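# Two Stretch robots sort a tray's tube into a rack

## Task

Check the dot on the cap of the tube sitting in the tray: if it is orange, the tube goes into the blue rack; if white, into the green rack. Push it fully down into its slot. The tube must never touch the floor, or the task fails. The bottles that were in the tray must finish upright inside the tray, and the tray must finish resting on the work bench with nothing of it sticking out past the edge. Either or both robots may be used. At the end, open the gripper and move away. Neither robot may topple or be left leaning, or the task fails. Anything held in place only by a robot at the end does not count as achieved.

## Robot and tools

Robots. Two identical Hello Robot Stretch 3 units, r1 and r2. Each has a differential-drive base (0.33 m long, 0.34 m wide, passive omni wheel at the rear), a lift on a mast, and one telescoping arm that reaches out to the robot's RIGHT side. The base cannot strafe; to move the gripper forward or back you drive the base. A spin happens about the point midway between the drive wheels, 0.05 m behind the front edge. With the arm in and wrist folded, the robot sweeps a 0.28 m radius when turning; an unfolded level gripper reaches beyond that. Occasionally a loose object may get nudged by something outside your control.

Frames. Base frame: origin on the floor between the drive wheels, x forward, y left, z up. hand_pose is reported in it, at the point where closed fingertips meet; with all wrist joints at zero that frame has x up, y back along the arm toward the mast, z toward the robot's rear. Odometry frame is the base frame at scene start. Each robot reports in its own frames, so relative positions of the two robots come only from images, lidar_m, wrist_depth_mm and head_depth_mm.

execute_actions. Argument "actions" is a list holding one action (or empty, which just returns state and pictures). The action is an object keyed by "r1" and/or "r2". Per robot you may give:
- "base": exactly one of {"translate_m": d}, a relative straight drive in metres from the base's last reported position, forward positive, -1 to 1; or {"rotate_rad": d}, a relative spin in radians, left/counter-clockwise positive, -3.2 to 3.2.
- "joints": absolute targets by name (not offsets): lift_m 0 to 1.1 (arm height on mast); arm_m 0 to 0.52 (extension); wrist_yaw_rad -1.345 to 4.42 (0 along the arm, positive toward the robot's front, 3.0 folded over the base); wrist_pitch_rad -1.57 to 0.451 (0 level, negative tips fingers down); wrist_roll_rad -2.911 to 2.911 (0 fingers side by side); gripper_m -0.089 to 0.179 (bigger is wider; actual fingertip gap is smaller by about 0.007 nearly shut and 0.025 wide open, zero below 0.007); head_pan_rad -3.953 to 1.73 (0 forward, positive left, -1.57 looks along the arm); head_tilt_rad -1.53 to 0.419 (negative down). Done tolerances: ±0.004 for lift, arm, gripper; ±0.02 for yaw, roll, head; ±0.05 for pitch.
- "contact_limits": {"arm_m": effort percent 1 to 100} halts the arm once its effort hits that level (negative when retracting); it also caps holding force until the next action.
All motions in an action begin together; none exceeds 15 s. Any unknown key or out-of-range number rejects the whole call. Omitted joints or robots may still be driving toward old targets without the status showing it. "cameras" picks images: names like r1_head_camera, r1_nav_camera, r1_wrist_camera (same for r2), or "all"; null/omitted gives all, [] gives none. The "pictures" line lists image order. If a result reports a stop, later motion calls in the same reply are skipped.

wait: {"seconds": 0 to 10}; commands nothing and returns state and images. zoom_image: {"camera": name, "region": [x0, y0, x1, y1]} in pixels of that camera's most recent full image, top-left origin, at most 504x504. finished_scene: {"scene": n} ends the scene irreversibly once the last command has been held; do it only with the goal achieved and stable. Replying without a tool call ends everything.

Result lines. base_status/joint_status: how each motion ended. "done" for the base means the wheels turned the full amount, slipping included. "off_target": stopped short and may still push. After "contact_stop", "time_out" or "torque_fault" the old target is dropped; arm or lift after a contact stop goes slack (a loaded lift may sink, and closing fingers on a surface lifts it). on_its_own covers uncommanded motors; "held at" is the held target, not the position; an at-rest effort outside its range hints at a load or a push. motor_effort is percent, positive toward higher joint values, bracket is the peak; readings carry fixed bias and noise. Positive wheel effort pushes forward. base_odometry is wheel-count based; heading -3.142 to 3.142, left positive; turned_by_wheels and turned_by_imu give turning since the last result. base_tilt in degrees, forward/right positive, with a fixed bias up to about 4. lidar_m: 12 sectors of 30 degrees, first straight ahead then counter-clockwise (4th left, 7th behind, 10th right), plane 0.17 m above floor, range 0.15 to 12 m, "-" means nothing; misses clear objects and its own robot, sees the other robot, may miss thin legs; the mast and a low lift block some sectors. wrist_depth_mm (45 to 1000) and head_depth_mm (280 to 4000, picture sideways) are 7x7 grids of median depth from top left.

Gripping. Command gripper_m below the object's width to grasp; lower squeezes harder but a stall guard may weaken it. Release by going at least 0.02 above the touch value. Neither reading nor status proves a grasp; check images.

Speed. Base runs up to 0.30 m/s and 1.9 rad/s only with lift_m under 0.30, arm_m under 0.03 and wrist_yaw_rad over 2.54; otherwise 0.10 m/s and 0.63 rad/s. Faster robot time is better.

Avoid. Folding or unfolding the wrist is safe only with lift_m 0.32 to 0.95, wrist_pitch_rad -0.4 and roll near 0; once folded, lift may go to 0.25. With yaw below -0.4 keep pitch at -0.5 or lower. Arm pushes against rigid things with the gripper above roughly 0.45 m can tip the robot; don't push again after a contact_stop, and don't drive while the gripper is caught on something fixed. If tilted, undo the last move in small steps, free the gripper, and lower lift to about 0.2. Robots must never press into each other: once bases touch, any further drive is a hard press. Two robots' travel can differ up to 2.5 cm per metre, dangerous when sharing a load. Wrist, head and base have no contact stop; sustained wrist strain causes a 10 s torque fault. Avoid drops, slips, slams and hard hits.

Each tool is called after "Request:" as name(argument=value, ...), one argument or row to a line, values as JSON.

## Session

Request:
execute_actions(
  actions=[],
)

Scene clock: 0.00 s.
r1.base_odometry: x=+0.000 y=+0.000 heading=+0.000 (m, m, rad; r1's odometry frame)
r1.turned_by_wheels: +0.000 (rad since the last result)
r1.turned_by_imu: +0.000 (rad since the last result)
r1.base_tilt: forward=+1.6 right=-1.5 (deg)
r1.lidar_m: 1.12 0.87 0.85 0.91 1.32 3.13 3.33 3.95 1.88 1.28 2.24 2.51
r1.head_depth_mm: 2090 2517 2444 2465 2455 2467 2249 / 1924 2002 1994 1995 1992 1996 1965 / 1666 1659 1659 1657 1655 1658 1647 / 1415 1420 1420 1412 1421 1414 1413 / 1237 1237 1237 1233 1235 1235 1234 / 1097 1098 1097 1099 1098 1097 1096 / 990 986 988 985 987 983 984
r1.base_status: not commanded
r1.joint_positions: lift_m=+0.353 arm_m=-0.001 wrist_yaw_rad=+3.126 wrist_pitch_rad=-0.379 wrist_roll_rad=-0.015 gripper_m=+0.037 head_pan_rad=-0.010 head_tilt_rad=+0.009
r1.joint_status: not commanded
r1.motor_effort: left_wheel=+0 right_wheel=+0 lift_m=+27 arm_m=+0 wrist_yaw_rad=+0 wrist_pitch_rad=+7 wrist_roll_rad=+0 gripper_m=+0 head_pan_rad=-1 head_tilt_rad=+2 (%)
r1.hand_pose: x=-0.0176 y=+0.0850 z=+0.3747 quat_wxyz=(+0.138, +0.690, +0.129, +0.699) (m; r1's base frame)
r1.wrist_depth_mm: - - - - 850 731 652 / - - - - 895 787 693 / - - - - 965 832 728 / 976 958 970 983 959 898 759 / 757 753 766 764 782 755 765 / 633 630 649 623 656 625 638 / 527 543 - 552 531 535 527
r2.base_odometry: x=+0.000 y=+0.000 heading=+0.000 (m, m, rad; r2's odometry frame)
r2.turned_by_wheels: +0.000 (rad since the last result)
r2.turned_by_imu: +0.000 (rad since the last result)
r2.base_tilt: forward=+0.5 right=+0.5 (deg)
r2.lidar_m: 0.87 0.88 1.05 1.93 3.55 4.23 3.89 1.17 1.40 5.27 1.62 0.99
r2.head_depth_mm: 929 932 930 929 930 928 928 / 907 903 906 905 903 907 904 / 881 883 881 884 881 879 879 / 857 860 857 859 860 860 858 / 839 840 837 839 838 839 836 / 817 817 817 817 816 815 816 / 797 802 796 797 796 800 795
r2.base_status: not commanded
r2.joint_positions: lift_m=+0.351 arm_m=-0.003 wrist_yaw_rad=+2.976 wrist_pitch_rad=-0.430 wrist_roll_rad=-0.001 gripper_m=+0.037 head_pan_rad=+0.001 head_tilt_rad=-0.021
r2.joint_status: not commanded
r2.motor_effort: left_wheel=+1 right_wheel=+0 lift_m=+37 arm_m=+0 wrist_yaw_rad=+0 wrist_pitch_rad=+8 wrist_roll_rad=+1 gripper_m=-1 head_pan_rad=+0 head_tilt_rad=+2 (%)
r2.hand_pose: x=+0.0155 y=+0.0775 z=+0.3604 quat_wxyz=(+0.208, +0.700, +0.094, +0.677) (m; r2's base frame)
r2.wrist_depth_mm: - - - - - - 851 / - - - - - - 860 / - - - - - - 868 / 840 847 857 843 841 849 819 / 701 699 - 696 722 698 700 / 593 587 - 588 - 595 596 / 508 528 - 540 502 511 520
pictures: r1_head_camera (sideways: a quarter turn clockwise sets it upright), r1_nav_camera (sideways: a quarter turn counterclockwise sets it upright), r1_wrist_camera, r2_head_camera (sideways: a quarter turn clockwise sets it upright), r2_nav_camera (sideways: a quarter turn counterclockwise sets it upright), r2_wrist_camera
Images, in order (width x height): r1_head_camera 896x504, r1_nav_camera 672x504, r1_wrist_camera 644x364, r2_head_camera 896x504, r2_nav_camera 672x504, r2_wrist_camera 644x364.

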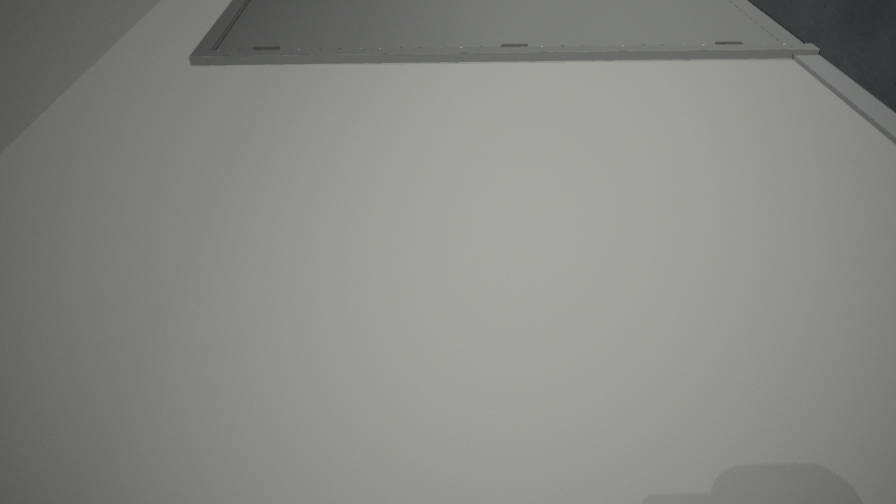

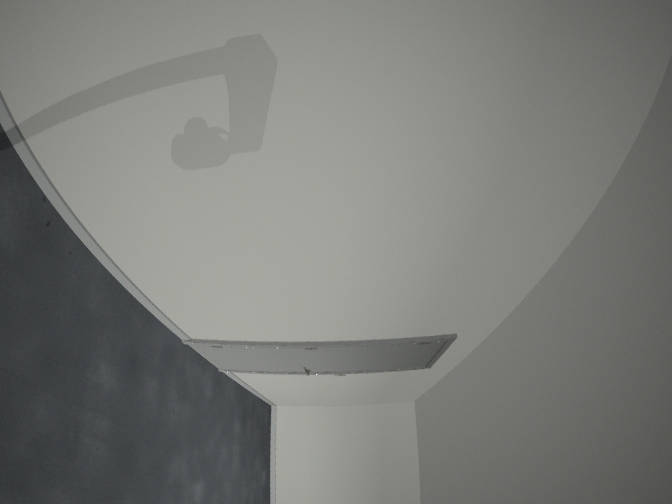

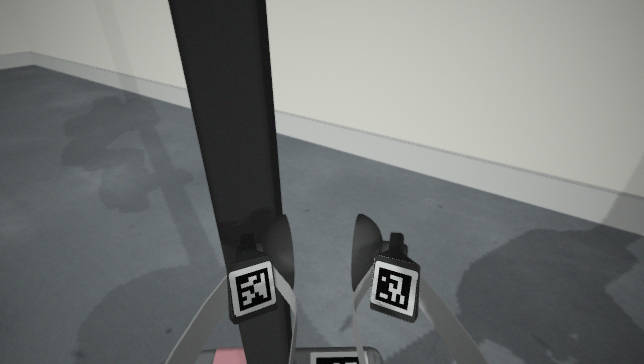

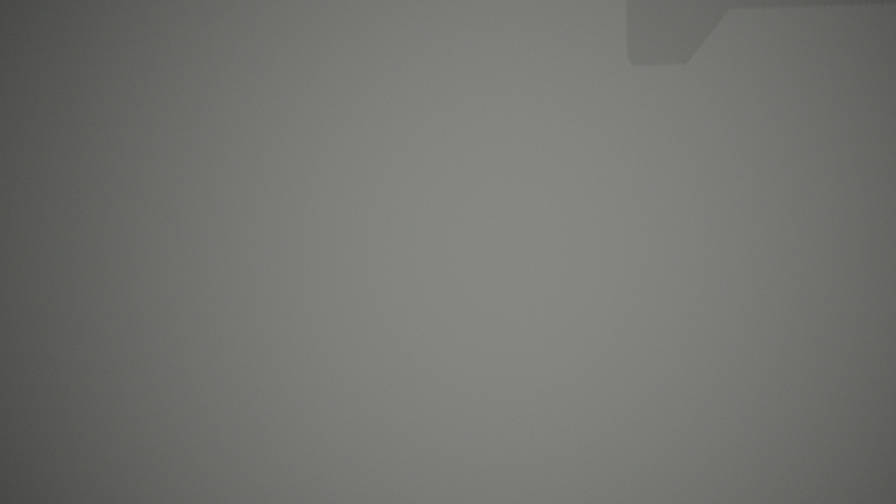

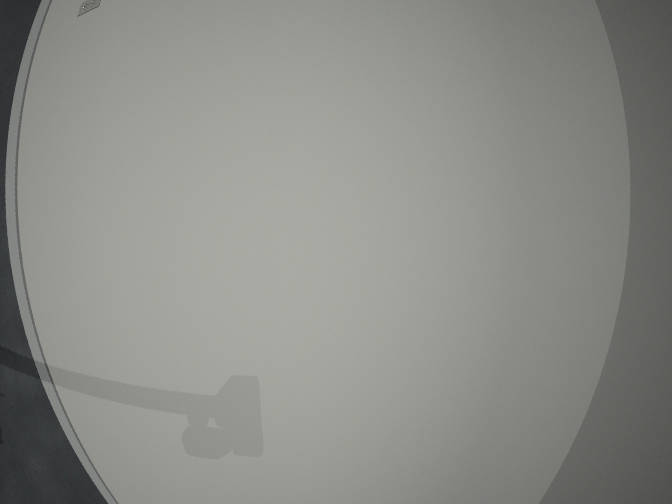

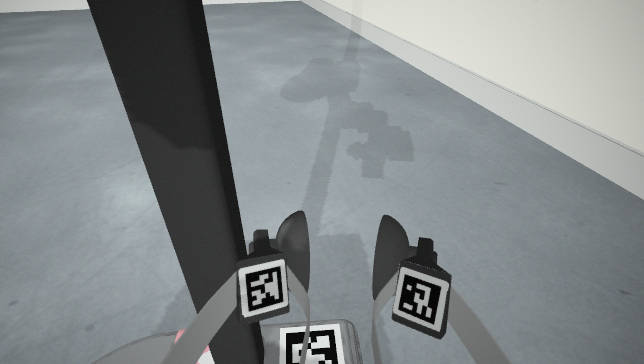

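Request:
execute_actions(
  actions=[
    {"r1":{"joints":{"head_pan_rad":-2.3,"head_tilt_rad":-0.4}},"r2":{"joints":{"head_pan_rad":-3.1,"head_tilt_rad":-0.4}}},
  ],
  cameras=["r1_head_camera","r1_nav_camera","r2_head_camera","r2_nav_camera"],
)

Scene clock: 5.67 s.
r1.base_odometry: x=+0.000 y=+0.000 heading=+0.000 (m, m, rad; r1's odometry frame)
r1.turned_by_wheels: +0.000 (rad since the last result)
r1.turned_by_imu: -0.001 (rad since the last result)
r1.base_tilt: forward=+1.7 right=-1.5 (deg)
r1.lidar_m: 1.12 0.87 0.85 0.91 1.33 3.13 3.35 3.96 1.88 1.27 2.25 2.51
r1.head_depth_mm: 3536 3813 - 3168 2221 1710 1396 / 3551 3824 - 3188 2217 1728 1399 / 3512 3778 - 3181 2245 1724 1403 / 3466 3733 - 3218 2257 1731 1410 / 3435 3711 - 3244 2269 1745 1415 / 3414 3726 3979 3281 2271 1751 1423 / 3405 3644 3925 2925 2132 1759 1429
r1.base_status: not commanded
r1.joint_positions: lift_m=+0.353 arm_m=-0.001 wrist_yaw_rad=+3.126 wrist_pitch_rad=-0.379 wrist_roll_rad=-0.015 gripper_m=+0.037 head_pan_rad=-2.293 head_tilt_rad=-0.395
r1.joint_status: all done
r1.motor_effort: left_wheel=+0(0) right_wheel=+0(0) lift_m=+27(26) arm_m=+0(0) wrist_yaw_rad=+0(0) wrist_pitch_rad=+7(7) wrist_roll_rad=+0(1) gripper_m=+0(0) head_pan_rad=-3(31) head_tilt_rad=-3(34) (%)
r1.hand_pose: x=-0.0176 y=+0.0850 z=+0.3747 quat_wxyz=(+0.138, +0.690, +0.129, +0.699) (m; r1's base frame)
r1.wrist_depth_mm: - - - - 856 729 656 / - - - - 921 813 685 / - - - - - 801 727 / 977 948 960 927 947 855 771 / 774 754 768 779 777 757 752 / 628 628 636 618 640 619 627 / 525 529 - 534 534 532 535
r2.base_odometry: x=+0.000 y=+0.000 heading=+0.000 (m, m, rad; r2's odometry frame)
r2.turned_by_wheels: +0.000 (rad since the last result)
r2.turned_by_imu: -0.001 (rad since the last result)
r2.base_tilt: forward=+0.4 right=+0.5 (deg)
r2.lidar_m: 0.88 0.88 1.05 1.94 3.56 4.27 3.88 1.17 1.40 5.26 1.62 0.99
r2.head_depth_mm: 3720 - - 3581 2402 1794 1438 / 3666 3930 - 3604 2383 1798 1443 / 3615 3822 - 3578 2395 1793 1448 / 3544 3741 - 3618 2420 1800 1443 / 3474 3651 3987 3637 2426 1812 1450 / 3423 3627 3879 3172 2235 1693 1463 / 3343 3540 3839 1506 2144 1824 1438
r2.base_status: not commanded
r2.joint_positions: lift_m=+0.351 arm_m=-0.003 wrist_yaw_rad=+2.976 wrist_pitch_rad=-0.430 wrist_roll_rad=-0.001 gripper_m=+0.037 head_pan_rad=-3.093 head_tilt_rad=-0.395
r2.joint_status: all done
r2.motor_effort: left_wheel=+1(1) right_wheel=+0(0) lift_m=+37(37) arm_m=-1(0) wrist_yaw_rad=+0(1) wrist_pitch_rad=+7(7) wrist_roll_rad=+0(0) gripper_m=-1(0) head_pan_rad=-4(44) head_tilt_rad=-2(29) (%)
r2.hand_pose: x=+0.0155 y=+0.0775 z=+0.3604 quat_wxyz=(+0.208, +0.700, +0.094, +0.677) (m; r2's base frame)
r2.wrist_depth_mm: - - - - - - 848 / - - - - - - 871 / - - - - - - 875 / 828 853 858 848 838 843 819 / 685 682 - 702 731 706 695 / 587 588 - 595 - 591 585 / 508 523 - 546 499 517 511
pictures: r1_head_camera (sideways: a quarter turn clockwise sets it upright), r1_nav_camera (sideways: a quarter turn counterclockwise sets it upright), r2_head_camera (sideways: a quarter turn clockwise sets it upright), r2_nav_camera (sideways: a quarter turn counterclockwise sets it upright)
Images, in order (width x height): r1_head_camera 896x504, r1_nav_camera 672x504, r2_head_camera 896x504, r2_nav_camera 672x504.

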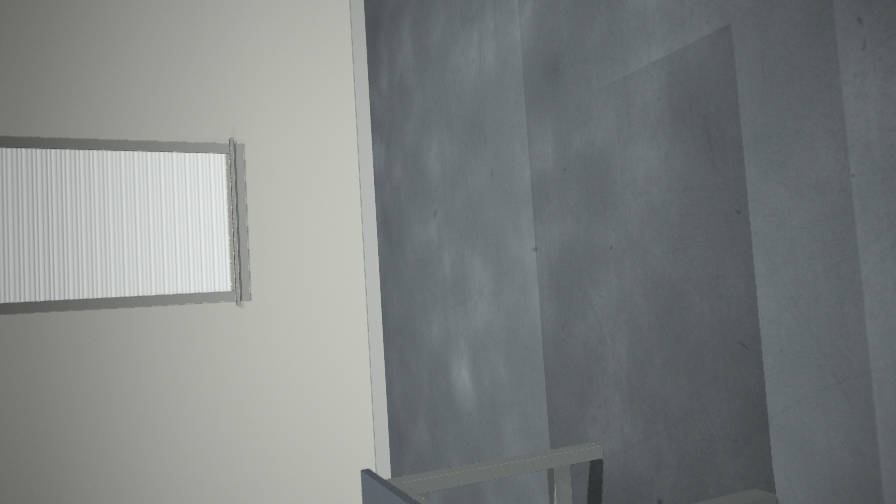

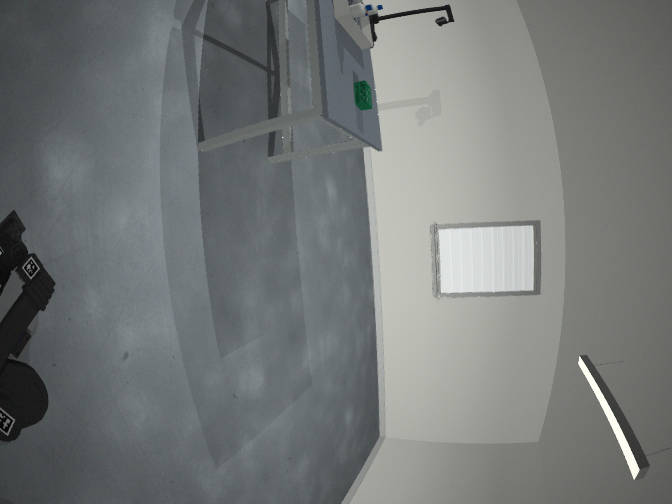

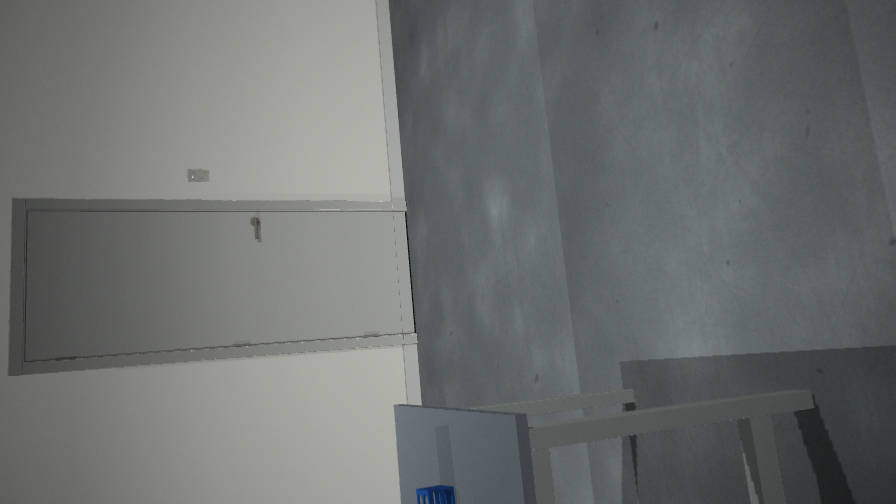

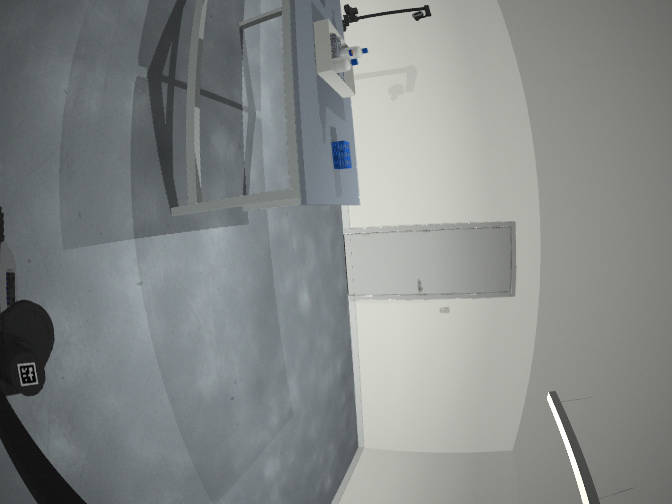

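Request:
execute_actions(
  actions=[
    {"r1":{"joints":{"head_pan_rad":-1.65,"head_tilt_rad":-0.4}},"r2":{"joints":{"head_pan_rad":-2.45,"head_tilt_rad":-0.4}}},
  ],
  cameras=["r1_head_camera","r1_nav_camera","r2_head_camera","r2_nav_camera"],
)

Scene clock: 12.07 s.
r1.base_odometry: x=+0.000 y=+0.000 heading=+0.000 (m, m, rad; r1's odometry frame)
r1.turned_by_wheels: +0.000 (rad since the last result)
r1.turned_by_imu: -0.001 (rad since the last result)
r1.base_tilt: forward=+1.7 right=-1.6 (deg)
r1.lidar_m: 1.12 0.87 0.85 0.91 1.33 3.14 3.34 3.96 1.88 1.27 2.25 2.51
r1.head_depth_mm: 3481 3663 3961 2926 2180 1715 1401 / 3676 3878 - 2679 2163 1720 1397 / 3834 - - 1486 2067 1667 1408 / - - 3555 1616 2259 1734 1413 / - - 1972 2654 2275 1751 1421 / - - 2335 2788 2296 1755 1420 / - - 2241 3093 2312 1766 1427
r1.base_status: not commanded
r1.joint_positions: lift_m=+0.353 arm_m=-0.001 wrist_yaw_rad=+3.126 wrist_pitch_rad=-0.379 wrist_roll_rad=-0.015 gripper_m=+0.037 head_pan_rad=-1.657 head_tilt_rad=-0.395
r1.joint_status: all done
r1.motor_effort: left_wheel=+0(0) right_wheel=-1(0) lift_m=+27(27) arm_m=+0(0) wrist_yaw_rad=+0(0) wrist_pitch_rad=+7(7) wrist_roll_rad=+0(0) gripper_m=+0(0) head_pan_rad=+2(25) head_tilt_rad=-3(5) (%)
r1.hand_pose: x=-0.0176 y=+0.0850 z=+0.3747 quat_wxyz=(+0.138, +0.690, +0.129, +0.699) (m; r1's base frame)
r1.wrist_depth_mm: - - - 965 837 732 647 / - - - - 900 781 685 / - - - - 972 850 723 / 962 971 993 976 983 851 782 / 748 758 747 750 778 756 776 / 623 625 648 626 660 628 638 / 536 548 - 549 529 529 526
r2.base_odometry: x=+0.000 y=+0.000 heading=+0.000 (m, m, rad; r2's odometry frame)
r2.turned_by_wheels: +0.000 (rad since the last result)
r2.turned_by_imu: -0.001 (rad since the last result)
r2.base_tilt: forward=+0.4 right=+0.4 (deg)
r2.lidar_m: 0.88 0.88 1.05 1.93 3.55 4.23 3.88 1.16 1.39 5.25 1.63 0.99
r2.head_depth_mm: 3365 3625 3780 1449 1954 1668 1441 / 3512 3750 - 1460 2270 1800 1443 / 3699 3980 - 1463 2397 1685 1446 / 3848 - - 1573 2416 1688 1450 / - - - 1602 2429 1752 1448 / - - 3806 1741 2410 1821 1458 / - - - 1914 2437 1828 1459
r2.base_status: not commanded
r2.joint_positions: lift_m=+0.351 arm_m=-0.003 wrist_yaw_rad=+2.976 wrist_pitch_rad=-0.430 wrist_roll_rad=-0.001 gripper_m=+0.037 head_pan_rad=-2.457 head_tilt_rad=-0.395
r2.joint_status: all done
r2.motor_effort: left_wheel=+1(1) right_wheel=+0(0) lift_m=+38(38) arm_m=+0(0) wrist_yaw_rad=-1(1) wrist_pitch_rad=+7(7) wrist_roll_rad=+1(1) gripper_m=+0(1) head_pan_rad=+4(40) head_tilt_rad=-2(2) (%)
r2.hand_pose: x=+0.0155 y=+0.0775 z=+0.3604 quat_wxyz=(+0.208, +0.700, +0.094, +0.677) (m; r2's base frame)
r2.wrist_depth_mm: - - - - - - 835 / - - - - - - 861 / - - - - - - 900 / 844 840 855 860 833 865 811 / 695 701 - 696 731 702 696 / 582 593 - 592 - 583 592 / 515 525 - 534 501 509 515
pictures: r1_head_camera (sideways: a quarter turn clockwise sets it upright), r1_nav_camera (sideways: a quarter turn counterclockwise sets it upright), r2_head_camera (sideways: a quarter turn clockwise sets it upright), r2_nav_camera (sideways: a quarter turn counterclockwise sets it upright)
Images, in order (width x height): r1_head_camera 896x504, r1_nav_camera 672x504, r2_head_camera 896x504, r2_nav_camera 672x504.

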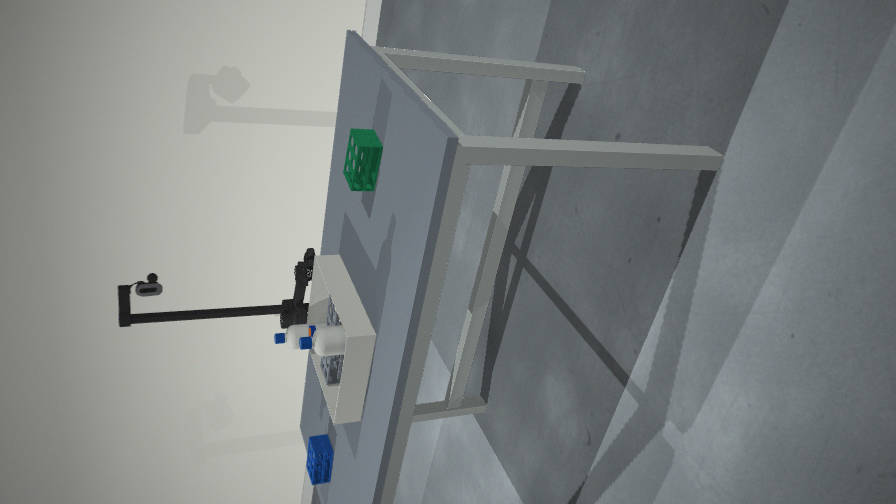

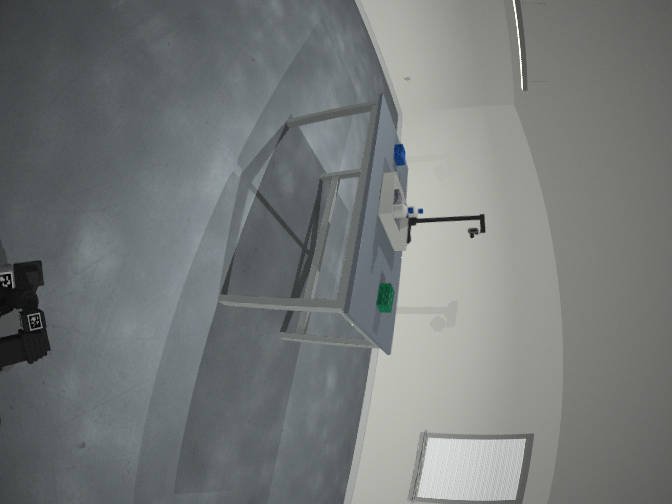

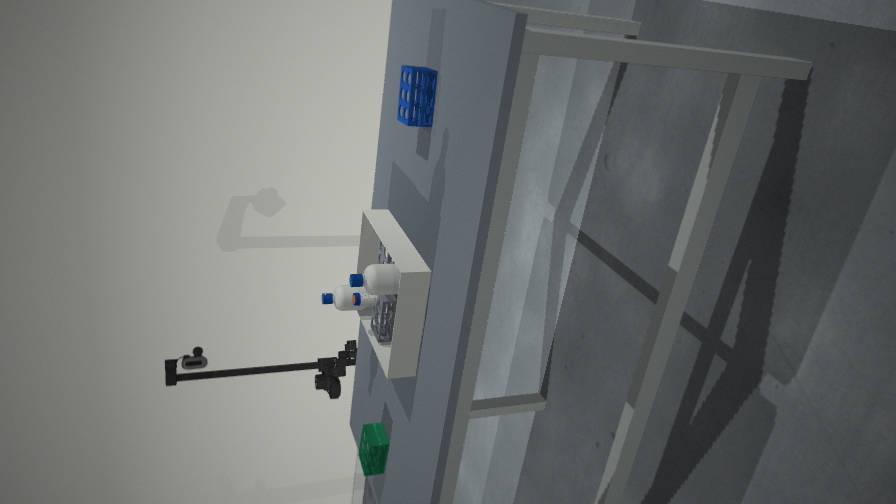

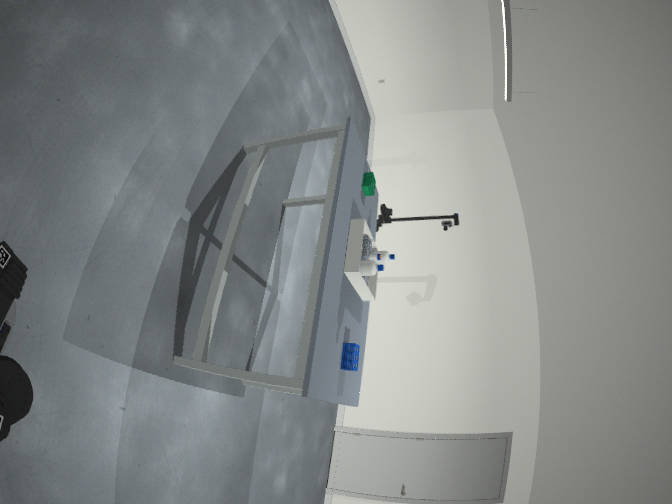

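Request:
execute_actions(
  actions=[
    {"r2":{"base":{"rotate_rad":-2.46},"joints":{"lift_m":0.27}}},
  ],
  cameras=[],
)

Request:
execute_actions(
  actions=[
    {"r2":{"base":{"translate_m":0.85}}},
  ],
  cameras=[],
)

Request:
execute_actions(
  actions=[
    {"r2":{"base":{"rotate_rad":1.115},"joints":{"head_pan_rad":-1.0,"head_tilt_rad":-0.75}}},
  ],
  cameras=[],
)

Request:
execute_actions(
  actions=[
    {"r2":{"joints":{"lift_m":0.92}}},
  ],
  cameras=[],
)

Request:
execute_actions(
  actions=[
    {"r2":{"joints":{"wrist_yaw_rad":1.57,"wrist_pitch_rad":-0.3,"gripper_m":0.09}}},
  ],
  cameras=["r2_head_camera","r2_nav_camera","r2_wrist_camera"],
)

Scene clock: 35.87 s.
r1.base_odometry: x=+0.000 y=+0.000 heading=+0.000 (m, m, rad; r1's odometry frame)
r1.turned_by_wheels: +0.000 (rad since the last result)
r1.turned_by_imu: -0.002 (rad since the last result)
r1.base_tilt: forward=+1.7 right=-1.5 (deg)
r1.lidar_m: 1.12 0.87 0.85 0.91 1.33 3.12 3.35 3.97 1.88 1.27 2.25 2.51
r1.head_depth_mm: 3475 3661 3917 2950 2181 1714 1394 / 3662 3902 - 2675 2160 1717 1402 / 3795 - - 1486 2069 1671 1406 / - - 3741 1616 2260 1738 1415 / - - 1968 2657 2276 1753 1416 / - - 2345 2811 2285 1751 1424 / - - 2234 3117 2288 1758 1425
r1.base_status: not commanded
r1.joint_positions: lift_m=+0.353 arm_m=-0.001 wrist_yaw_rad=+3.126 wrist_pitch_rad=-0.379 wrist_roll_rad=-0.015 gripper_m=+0.037 head_pan_rad=-1.657 head_tilt_rad=-0.395
r1.joint_status: not commanded
r1.motor_effort: left_wheel=+0(0) right_wheel=-1(1) lift_m=+26(27) arm_m=+0(0) wrist_yaw_rad=+0(1) wrist_pitch_rad=+7(7) wrist_roll_rad=+0(0) gripper_m=+0(0) head_pan_rad=+1(2) head_tilt_rad=-3(3) (%)
r1.hand_pose: x=-0.0176 y=+0.0850 z=+0.3747 quat_wxyz=(+0.138, +0.690, +0.129, +0.699) (m; r1's base frame)
r1.wrist_depth_mm: - - - 984 859 735 652 / - - - - 930 764 690 / - - - - - 829 721 / 984 - 961 969 964 878 764 / 754 754 773 761 795 747 766 / 622 619 637 635 651 624 629 / 543 530 - 547 528 535 535
r2.base_odometry: x=+0.000 y=+0.000 heading=-2.460 (m, m, rad; r2's odometry frame)
r2.turned_by_wheels: -2.460 (rad since the last result)
r2.turned_by_imu: -2.431 (rad since the last result)
r2.base_tilt: forward=+0.4 right=+0.5 (deg)
r2.lidar_m: 1.20 1.57 4.29 1.32 0.93 0.88 0.90 1.18 2.83 3.61 4.10 1.17
r2.head_depth_mm: 1095 1147 1199 1264 1331 1407 1403 / 1252 1324 1394 1472 1576 1628 1438 / 1468 1556 1653 1778 1918 1799 1441 / 1762 1904 2053 2246 2306 1806 1447 / 2192 2435 2683 2965 2427 1822 1449 / 2943 3254 3520 3656 2419 1811 1458 / 3086 3237 3466 3525 2443 1823 1460
r2.base_status: done
r2.joint_positions: lift_m=+0.270 arm_m=-0.003 wrist_yaw_rad=+2.976 wrist_pitch_rad=-0.431 wrist_roll_rad=-0.001 gripper_m=+0.037 head_pan_rad=-2.457 head_tilt_rad=-0.396
r2.joint_status: all done
r2.motor_effort: left_wheel=+1(10) right_wheel=-1(5) lift_m=+24(31) arm_m=-1(1) wrist_yaw_rad=-1(0) wrist_pitch_rad=+7(8) wrist_roll_rad=+0(0) gripper_m=+0(0) head_pan_rad=+4(4) head_tilt_rad=-1(3) (%)
r2.hand_pose: x=+0.0155 y=+0.0774 z=+0.2803 quat_wxyz=(+0.208, +0.700, +0.094, +0.676) (m; r2's base frame)
r2.wrist_depth_mm: 803 - - - - - - / 833 - - - - - - / 805 882 891 899 907 906 896 / 699 700 711 704 717 706 708 / 574 576 - 579 601 577 586 / 485 503 - - - 493 491 / - - - - 415 429 425
pictures: none
No camera images: the call's "cameras" was empty. Leave "cameras" out to get every camera's image.

Scene clock: 40.40 s.
r1.base_odometry: x=+0.000 y=+0.000 heading=+0.000 (m, m, rad; r1's odometry frame)
r1.turned_by_wheels: +0.000 (rad since the last result)
r1.turned_by_imu: -0.001 (rad since the last result)
r1.base_tilt: forward=+1.7 right=-1.5 (deg)
r1.lidar_m: 1.12 0.87 0.85 0.91 1.32 3.14 3.32 3.96 1.88 1.28 2.25 2.51
r1.head_depth_mm: 3441 3707 3941 2958 2183 1714 1398 / 3665 3899 - 2699 2151 1718 1405 / 3856 - - 1486 2077 1668 1403 / - - 2803 1615 2263 1737 1410 / - - 1973 2640 2292 1746 1414 / - - 2342 2804 2290 1755 1422 / - - 2240 3080 2279 1765 1430
r1.base_status: not commanded
r1.joint_positions: lift_m=+0.353 arm_m=-0.001 wrist_yaw_rad=+3.126 wrist_pitch_rad=-0.379 wrist_roll_rad=-0.015 gripper_m=+0.037 head_pan_rad=-1.657 head_tilt_rad=-0.395
r1.joint_status: not commanded
r1.motor_effort: left_wheel=+0(0) right_wheel=-1(0) lift_m=+27(26) arm_m=+0(0) wrist_yaw_rad=+0(0) wrist_pitch_rad=+7(7) wrist_roll_rad=+0(0) gripper_m=+0(0) head_pan_rad=+1(1) head_tilt_rad=-3(3) (%)
r1.hand_pose: x=-0.0176 y=+0.0850 z=+0.3747 quat_wxyz=(+0.138, +0.690, +0.129, +0.699) (m; r1's base frame)
r1.wrist_depth_mm: - - - 993 852 713 658 / - - - - 912 784 689 / - - - - 960 848 714 / 991 989 950 956 935 863 753 / 762 752 758 749 785 769 752 / 634 626 633 612 647 626 627 / 527 534 - 553 526 528 538
r2.base_odometry: x=-0.660 y=-0.536 heading=-2.460 (m, m, rad; r2's odometry frame)
r2.turned_by_wheels: +0.000 (rad since the last result)
r2.turned_by_imu: -0.002 (rad since the last result)
r2.base_tilt: forward=+0.4 right=+0.5 (deg)
r2.lidar_m: 0.42 0.55 4.86 2.46 1.73 1.64 1.68 2.21 3.93 4.02 0.43 0.41
r2.head_depth_mm: 2085 2174 2288 2396 2345 1786 1434 / 2390 2522 2642 2792 2378 1800 1438 / 2795 2963 3179 3244 2404 1801 1446 / 3368 3653 3896 3638 2411 1808 1448 / 3704 3959 - 3634 2423 1812 1453 / 3535 3773 - 3633 2422 1824 1460 / 3418 3597 3782 3641 2446 1828 1467
r2.base_status: done
r2.joint_positions: lift_m=+0.270 arm_m=-0.003 wrist_yaw_rad=+2.976 wrist_pitch_rad=-0.431 wrist_roll_rad=-0.001 gripper_m=+0.037 head_pan_rad=-2.457 head_tilt_rad=-0.396
r2.joint_status: not commanded
r2.motor_effort: left_wheel=+2(9) right_wheel=-1(4) lift_m=+24(23) arm_m=-1(1) wrist_yaw_rad=-1(0) wrist_pitch_rad=+8(7) wrist_roll_rad=+0(1) gripper_m=+0(0) head_pan_rad=+4(4) head_tilt_rad=-2(2) (%)
r2.hand_pose: x=+0.0154 y=+0.0774 z=+0.2802 quat_wxyz=(+0.208, +0.700, +0.094, +0.676) (m; r2's base frame)
r2.wrist_depth_mm: - - - - - - - / - - - - - - - / 894 896 886 922 913 930 912 / 692 697 704 714 700 712 710 / 574 577 - 579 595 587 582 / 488 503 - - - 495 492 / - - - - 414 426 430
pictures: none
No camera images: the call's "cameras" was empty. Leave "cameras" out to get every camera's image.

Scene clock: 42.37 s.
r1.base_odometry: x=+0.000 y=+0.000 heading=+0.000 (m, m, rad; r1's odometry frame)
r1.turned_by_wheels: +0.000 (rad since the last result)
r1.turned_by_imu: -0.001 (rad since the last result)
r1.base_tilt: forward=+1.6 right=-1.6 (deg)
r1.lidar_m: 1.12 0.87 0.85 0.91 1.33 3.13 3.34 3.96 1.88 1.28 2.25 2.51
r1.head_depth_mm: 3477 3696 3904 2946 2190 1715 1398 / 3677 3887 - 2687 2164 1725 1401 / 3905 - - 1484 2063 1659 1406 / - - - 1617 2264 1743 1407 / - - 1966 2651 2264 1748 1415 / - - 2342 2812 2288 1758 1431 / - - 2226 3096 2295 1761 1429
r1.base_status: not commanded
r1.joint_positions: lift_m=+0.353 arm_m=-0.001 wrist_yaw_rad=+3.126 wrist_pitch_rad=-0.379 wrist_roll_rad=-0.015 gripper_m=+0.037 head_pan_rad=-1.657 head_tilt_rad=-0.395
r1.joint_status: not commanded
r1.motor_effort: left_wheel=+0(0) right_wheel=+0(1) lift_m=+26(26) arm_m=+0(0) wrist_yaw_rad=-1(0) wrist_pitch_rad=+7(7) wrist_roll_rad=+0(1) gripper_m=+0(0) head_pan_rad=+2(2) head_tilt_rad=-3(3) (%)
r1.hand_pose: x=-0.0176 y=+0.0850 z=+0.3747 quat_wxyz=(+0.138, +0.690, +0.129, +0.699) (m; r1's base frame)
r1.wrist_depth_mm: - - - 984 858 735 657 / - - - - 899 786 678 / - - - - 960 834 714 / 976 - 982 960 977 878 755 / 773 770 761 773 780 762 755 / 627 621 632 624 645 626 626 / 531 537 - 556 537 530 540
r2.base_odometry: x=-0.660 y=-0.536 heading=-1.345 (m, m, rad; r2's odometry frame)
r2.turned_by_wheels: +1.115 (rad since the last result)
r2.turned_by_imu: +1.100 (rad since the last result)
r2.base_tilt: forward=+0.4 right=+0.5 (deg)
r2.lidar_m: 4.85 2.30 1.70 1.64 1.71 2.36 3.91 4.09 0.42 0.41 0.42 0.59
r2.head_depth_mm: 2795 3026 1019 795 653 593 1178 / 2933 3160 982 797 652 1305 1180 / 3086 3347 922 798 656 1370 1143 / 3298 1285 784 785 690 1372 1168 / 3387 2528 988 801 1496 1366 1186 / 3702 1443 965 804 1586 1312 1189 / 3978 1444 1036 833 1626 1340 1193
r2.base_status: done
r2.joint_positions: lift_m=+0.270 arm_m=-0.003 wrist_yaw_rad=+2.976 wrist_pitch_rad=-0.431 wrist_roll_rad=-0.001 gripper_m=+0.037 head_pan_rad=-1.007 head_tilt_rad=-0.741
r2.joint_status: all done
r2.motor_effort: left_wheel=+0(6) right_wheel=+1(6) lift_m=+24(23) arm_m=-1(1) wrist_yaw_rad=-1(1) wrist_pitch_rad=+8(8) wrist_roll_rad=+0(1) gripper_m=+0(0) head_pan_rad=+4(49) head_tilt_rad=-4(29) (%)
r2.hand_pose: x=+0.0154 y=+0.0773 z=+0.2802 quat_wxyz=(+0.208, +0.700, +0.094, +0.676) (m; r2's base frame)
r2.wrist_depth_mm: - - - - - - - / - - - - - - - / 895 906 902 899 931 918 914 / 693 697 696 708 712 702 697 / 578 584 - 576 598 578 581 / 487 503 - - - 488 497 / - - - - 415 423 426
pictures: none
No camera images: the call's "cameras" was empty. Leave "cameras" out to get every camera's image.

Scene clock: 49.10 s.
r1.base_odometry: x=+0.000 y=+0.000 heading=+0.000 (m, m, rad; r1's odometry frame)
r1.turned_by_wheels: +0.000 (rad since the last result)
r1.turned_by_imu: -0.002 (rad since the last result)
r1.base_tilt: forward=+1.6 right=-1.6 (deg)
r1.lidar_m: 1.12 0.87 0.85 0.91 1.32 3.12 3.34 3.95 1.88 1.28 2.25 2.51
r1.head_depth_mm: 3487 3667 3922 2938 2169 1720 1396 / 3605 3891 - 2671 2158 1726 1405 / 3861 - - 1488 2060 1671 1407 / - - - 1618 2265 1738 1410 / - 2844 1964 2648 2261 1755 1414 / - - 2337 2797 2291 1756 1428 / - - 2228 3080 2297 1771 1431
r1.base_status: not commanded
r1.joint_positions: lift_m=+0.353 arm_m=-0.001 wrist_yaw_rad=+3.126 wrist_pitch_rad=-0.379 wrist_roll_rad=-0.015 gripper_m=+0.037 head_pan_rad=-1.657 head_tilt_rad=-0.395
r1.joint_status: not commanded
r1.motor_effort: left_wheel=+0(0) right_wheel=+0(0) lift_m=+27(26) arm_m=+0(0) wrist_yaw_rad=+1(0) wrist_pitch_rad=+7(7) wrist_roll_rad=+0(0) gripper_m=+0(0) head_pan_rad=+2(1) head_tilt_rad=-3(3) (%)
r1.hand_pose: x=-0.0176 y=+0.0850 z=+0.3747 quat_wxyz=(+0.138, +0.690, +0.129, +0.699) (m; r1's base frame)
r1.wrist_depth_mm: - - - 985 849 728 640 / - - - - 874 766 683 / - - - - 997 827 724 / 955 955 981 974 972 906 757 / 745 751 766 751 792 743 759 / 621 631 639 631 652 616 621 / 532 529 - 550 531 532 535
r2.base_odometry: x=-0.660 y=-0.536 heading=-1.345 (m, m, rad; r2's odometry frame)
r2.turned_by_wheels: +0.000 (rad since the last result)
r2.turned_by_imu: -0.001 (rad since the last result)
r2.base_tilt: forward=+0.4 right=+0.5 (deg)
r2.lidar_m: 4.89 2.30 1.70 1.64 1.70 2.35 3.92 4.09 0.42 0.41 0.43 0.58
r2.head_depth_mm: 2788 3034 1017 795 669 - - / 2929 3158 982 797 653 - 1018 / 3118 3357 925 798 654 1364 1131 / 3304 1287 784 785 691 1364 1164 / 3412 2552 985 803 1502 1371 1191 / 3676 1447 967 802 1572 1314 1192 / 3956 1445 1035 832 1617 1342 1196
r2.base_status: not commanded
r2.joint_positions: lift_m=+0.920 arm_m=-0.003 wrist_yaw_rad=+2.976 wrist_pitch_rad=-0.431 wrist_roll_rad=-0.001 gripper_m=+0.037 head_pan_rad=-1.007 head_tilt_rad=-0.741
r2.joint_status: all done
r2.motor_effort: left_wheel=-1(1) right_wheel=+1(1) lift_m=+49(52) arm_m=-1(1) wrist_yaw_rad=-1(0) wrist_pitch_rad=+8(8) wrist_roll_rad=+1(0) gripper_m=-1(1) head_pan_rad=+4(4) head_tilt_rad=-4(4) (%)
r2.hand_pose: x=+0.0154 y=+0.0773 z=+0.9292 quat_wxyz=(+0.208, +0.700, +0.094, +0.676) (m; r2's base frame)
r2.wrist_depth_mm: - - - - - - - / - - - - - - - / - - - - - - - / - - - - - - - / - - - - - - - / - - - - - - - / - - - - - - -
pictures: none
No camera images: the call's "cameras" was empty. Leave "cameras" out to get every camera's image.

Scene clock: 50.80 s.
r1.base_odometry: x=+0.000 y=+0.000 heading=+0.000 (m, m, rad; r1's odometry frame)
r1.turned_by_wheels: +0.000 (rad since the last result)
r1.turned_by_imu: +0.000 (rad since the last result)
r1.base_tilt: forward=+1.6 right=-1.5 (deg)
r1.lidar_m: 1.12 0.87 0.86 0.91 1.32 3.11 3.33 3.94 1.88 1.27 2.25 2.51
r1.head_depth_mm: 3475 3693 3946 2961 2181 1722 1393 / 3647 3916 - 2694 2161 1724 1401 / 3863 - - 1487 2078 1670 1413 / - - - 1622 2258 1738 1409 / - 2820 1971 2640 2283 1747 1421 / - - 2335 2816 2290 1756 1418 / - - 2250 3109 2307 1764 1433
r1.base_status: not commanded
r1.joint_positions: lift_m=+0.353 arm_m=-0.001 wrist_yaw_rad=+3.126 wrist_pitch_rad=-0.379 wrist_roll_rad=-0.015 gripper_m=+0.037 head_pan_rad=-1.657 head_tilt_rad=-0.395
r1.joint_status: not commanded
r1.motor_effort: left_wheel=+0(1) right_wheel=-1(0) lift_m=+28(27) arm_m=+0(0) wrist_yaw_rad=+0(0) wrist_pitch_rad=+7(7) wrist_roll_rad=+0(0) gripper_m=+0(0) head_pan_rad=+1(1) head_tilt_rad=-3(3) (%)
r1.hand_pose: x=-0.0176 y=+0.0850 z=+0.3747 quat_wxyz=(+0.138, +0.690, +0.129, +0.699) (m; r1's base frame)
r1.wrist_depth_mm: - - - 963 854 732 651 / - - - - 885 789 676 / - - - - 995 835 728 / - 976 960 949 950 874 766 / 758 758 781 768 777 760 773 / 642 634 630 632 658 621 621 / 530 533 - 544 534 534 531
r2.base_odometry: x=-0.660 y=-0.536 heading=-1.345 (m, m, rad; r2's odometry frame)
r2.turned_by_wheels: +0.000 (rad since the last result)
r2.turned_by_imu: +0.000 (rad since the last result)
r2.base_tilt: forward=+0.4 right=+0.5 (deg)
r2.lidar_m: 4.87 2.30 1.69 1.64 1.71 2.35 3.92 4.10 0.42 0.41 0.43 0.59
r2.head_depth_mm: 2771 3040 1020 793 651 592 - / 2954 3182 979 797 654 1335 - / 3069 3341 922 799 655 - - / 3287 1286 783 784 689 - - / 3369 2548 986 802 712 1314 1187 / 3639 1440 968 805 1621 1314 1186 / - 1444 1034 830 1620 1342 1158
r2.base_status: not commanded
r2.joint_positions: lift_m=+0.920 arm_m=-0.003 wrist_yaw_rad=+1.572 wrist_pitch_rad=-0.323 wrist_roll_rad=-0.001 gripper_m=+0.090 head_pan_rad=-1.007 head_tilt_rad=-0.741
r2.joint_status: all done
r2.motor_effort: left_wheel=+0(0) right_wheel=+1(1) lift_m=+49(49) arm_m=-1(1) wrist_yaw_rad=-3(2) wrist_pitch_rad=+12(11) wrist_roll_rad=+0(0) gripper_m=+0(81) head_pan_rad=+3(4) head_tilt_rad=-3(5) (%)
r2.hand_pose: x=+0.2140 y=-0.1420 z=+0.9540 quat_wxyz=(+0.574, +0.574, -0.412, +0.414) (m; r2's base frame)
r2.wrist_depth_mm: - - - - - - - / - - - - - - - / - - - - - 876 849 / - - - - - 629 609 / - - - - - 537 490 / - - - - - 425 403 / - - - - - - 344
pictures: r2_head_camera (sideways: a quarter turn clockwise sets it upright), r2_nav_camera (sideways: a quarter turn counterclockwise sets it upright), r2_wrist_camera
Images, in order (width x height): r2_head_camera 896x504, r2_nav_camera 672x504, r2_wrist_camera 644x364.

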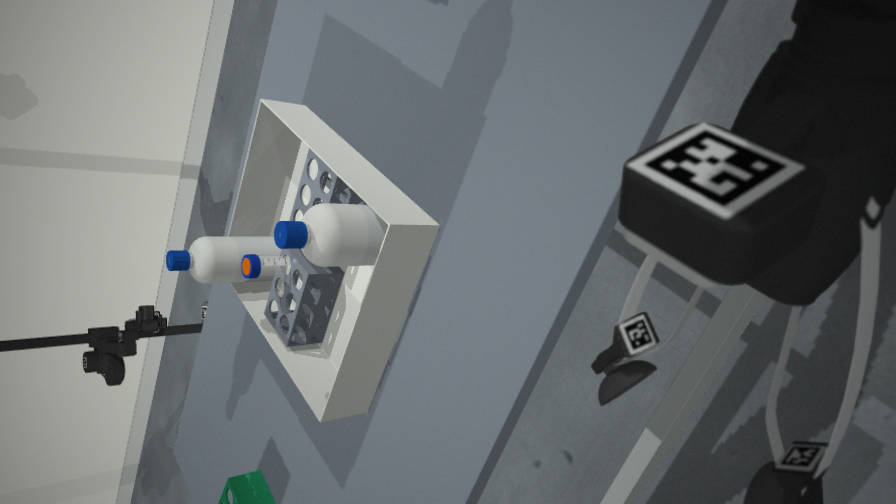

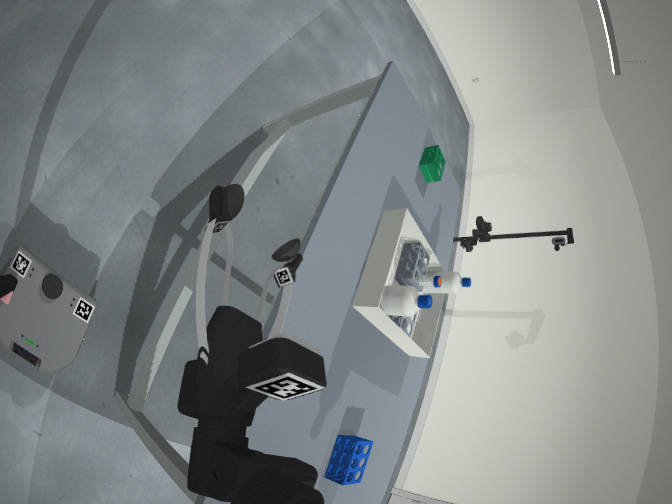

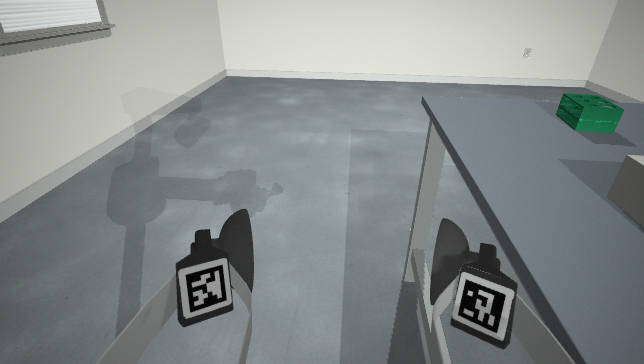

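Request:
execute_actions(
  actions=[
    {"r2":{"base":{"translate_m":-0.05},"joints":{"arm_m":0.5,"lift_m":0.95,"gripper_m":0.07}}},
  ],
  cameras=["r2_head_camera","r2_wrist_camera","r1_head_camera"],
)

Scene clock: 61.87 s.
r1.base_odometry: x=+0.000 y=+0.000 heading=+0.000 (m, m, rad; r1's odometry frame)
r1.turned_by_wheels: +0.000 (rad since the last result)
r1.turned_by_imu: -0.002 (rad since the last result)
r1.base_tilt: forward=+1.7 right=-1.5 (deg)
r1.lidar_m: 1.12 0.87 0.85 0.91 1.33 3.13 3.35 3.93 1.87 1.27 2.26 2.51
r1.head_depth_mm: 3510 3705 3924 2954 2180 1713 1396 / 3687 3924 - 2685 2160 1723 1404 / 3845 - - 1483 2070 1666 1406 / - - - 1619 2253 1737 1414 / - - 1964 2651 2255 1748 1423 / - - 2331 2785 2269 1756 1422 / - - 2232 3096 2294 1753 1436
r1.base_status: not commanded
r1.joint_positions: lift_m=+0.353 arm_m=-0.001 wrist_yaw_rad=+3.126 wrist_pitch_rad=-0.379 wrist_roll_rad=-0.015 gripper_m=+0.037 head_pan_rad=-1.657 head_tilt_rad=-0.395
r1.joint_status: not commanded
r1.motor_effort: left_wheel=+0(0) right_wheel=-1(0) lift_m=+27(27) arm_m=+0(0) wrist_yaw_rad=+0(1) wrist_pitch_rad=+7(7) wrist_roll_rad=+0(0) gripper_m=+0(0) head_pan_rad=+1(2) head_tilt_rad=-4(3) (%)
r1.hand_pose: x=-0.0176 y=+0.0850 z=+0.3747 quat_wxyz=(+0.138, +0.690, +0.129, +0.699) (m; r1's base frame)
r1.wrist_depth_mm: - - - - 842 726 647 / - - - - 903 775 685 / - - - - 939 837 735 / 970 905 955 975 924 859 759 / 769 772 761 754 779 764 737 / 627 627 640 635 652 638 631 / 528 538 - 553 521 533 538
r2.base_odometry: x=-0.671 y=-0.487 heading=-1.345 (m, m, rad; r2's odometry frame)
r2.turned_by_wheels: +0.000 (rad since the last result)
r2.turned_by_imu: -0.001 (rad since the last result)
r2.base_tilt: forward=+0.4 right=+0.5 (deg)
r2.lidar_m: 4.93 2.30 1.69 1.64 1.71 2.36 3.86 4.05 0.42 0.41 0.42 0.59
r2.head_depth_mm: 2778 3073 982 795 651 591 1182 / 2930 3168 982 796 653 1308 1180 / 3074 3350 963 798 655 1366 1139 / 3277 3356 800 798 691 1366 1162 / 3382 2527 982 800 1511 1368 1184 / 3645 1439 975 802 1583 1311 1182 / - 1447 1035 830 1625 1348 1192
r2.base_status: done
r2.joint_positions: lift_m=+0.950 arm_m=+0.500 wrist_yaw_rad=+1.571 wrist_pitch_rad=-0.322 wrist_roll_rad=-0.001 gripper_m=+0.070 head_pan_rad=-1.007 head_tilt_rad=-0.741
r2.joint_status: all done
r2.motor_effort: left_wheel=-1(6) right_wheel=+0(2) lift_m=+49(52) arm_m=+3(4) wrist_yaw_rad=-1(2) wrist_pitch_rad=+12(12) wrist_roll_rad=+0(0) gripper_m=-1(75) head_pan_rad=+3(3) head_tilt_rad=-5(4) (%)
r2.hand_pose: x=+0.2141 y=-0.6448 z=+0.9843 quat_wxyz=(+0.574, +0.573, -0.413, +0.414) (m; r2's base frame)
r2.wrist_depth_mm: - - - - - - - / - - - - - - - / - - - 944 932 840 - / - - 683 376 584 568 - / - - 555 370 490 535 500 / - 452 - 385 380 366 357 / - 371 369 373 375 369 367
pictures: r1_head_camera (sideways: a quarter turn clockwise sets it upright), r2_head_camera (sideways: a quarter turn clockwise sets it upright), r2_wrist_camera
Images, in order (width x height): r1_head_camera 896x504, r2_head_camera 896x504, r2_wrist_camera 644x364.

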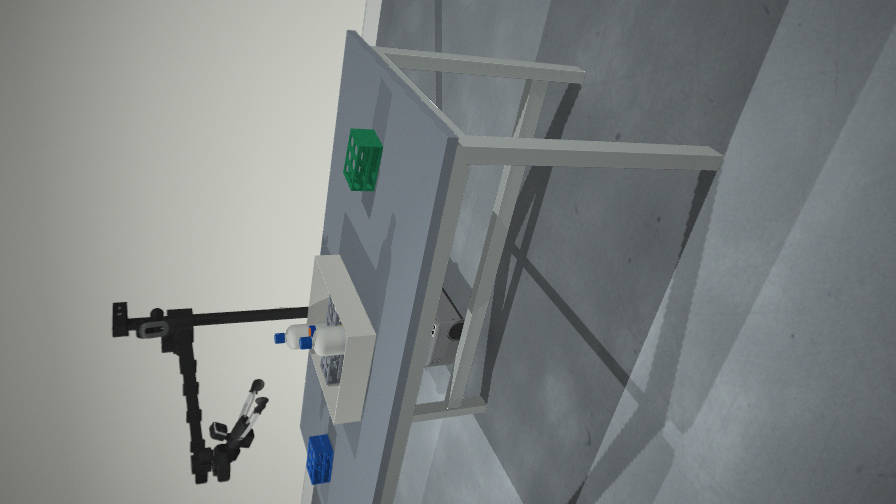

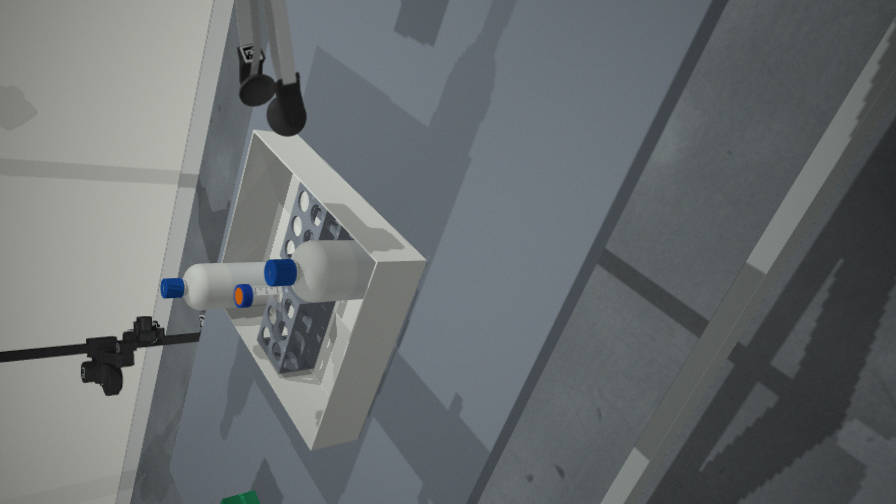

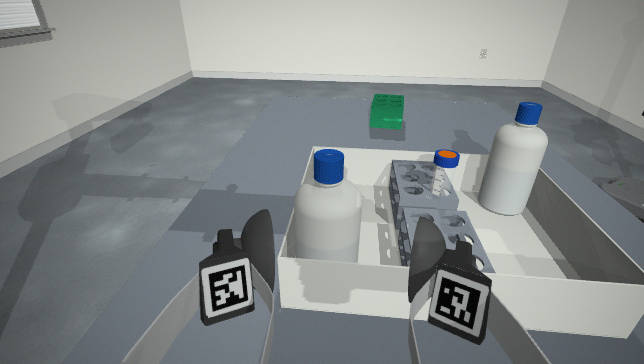

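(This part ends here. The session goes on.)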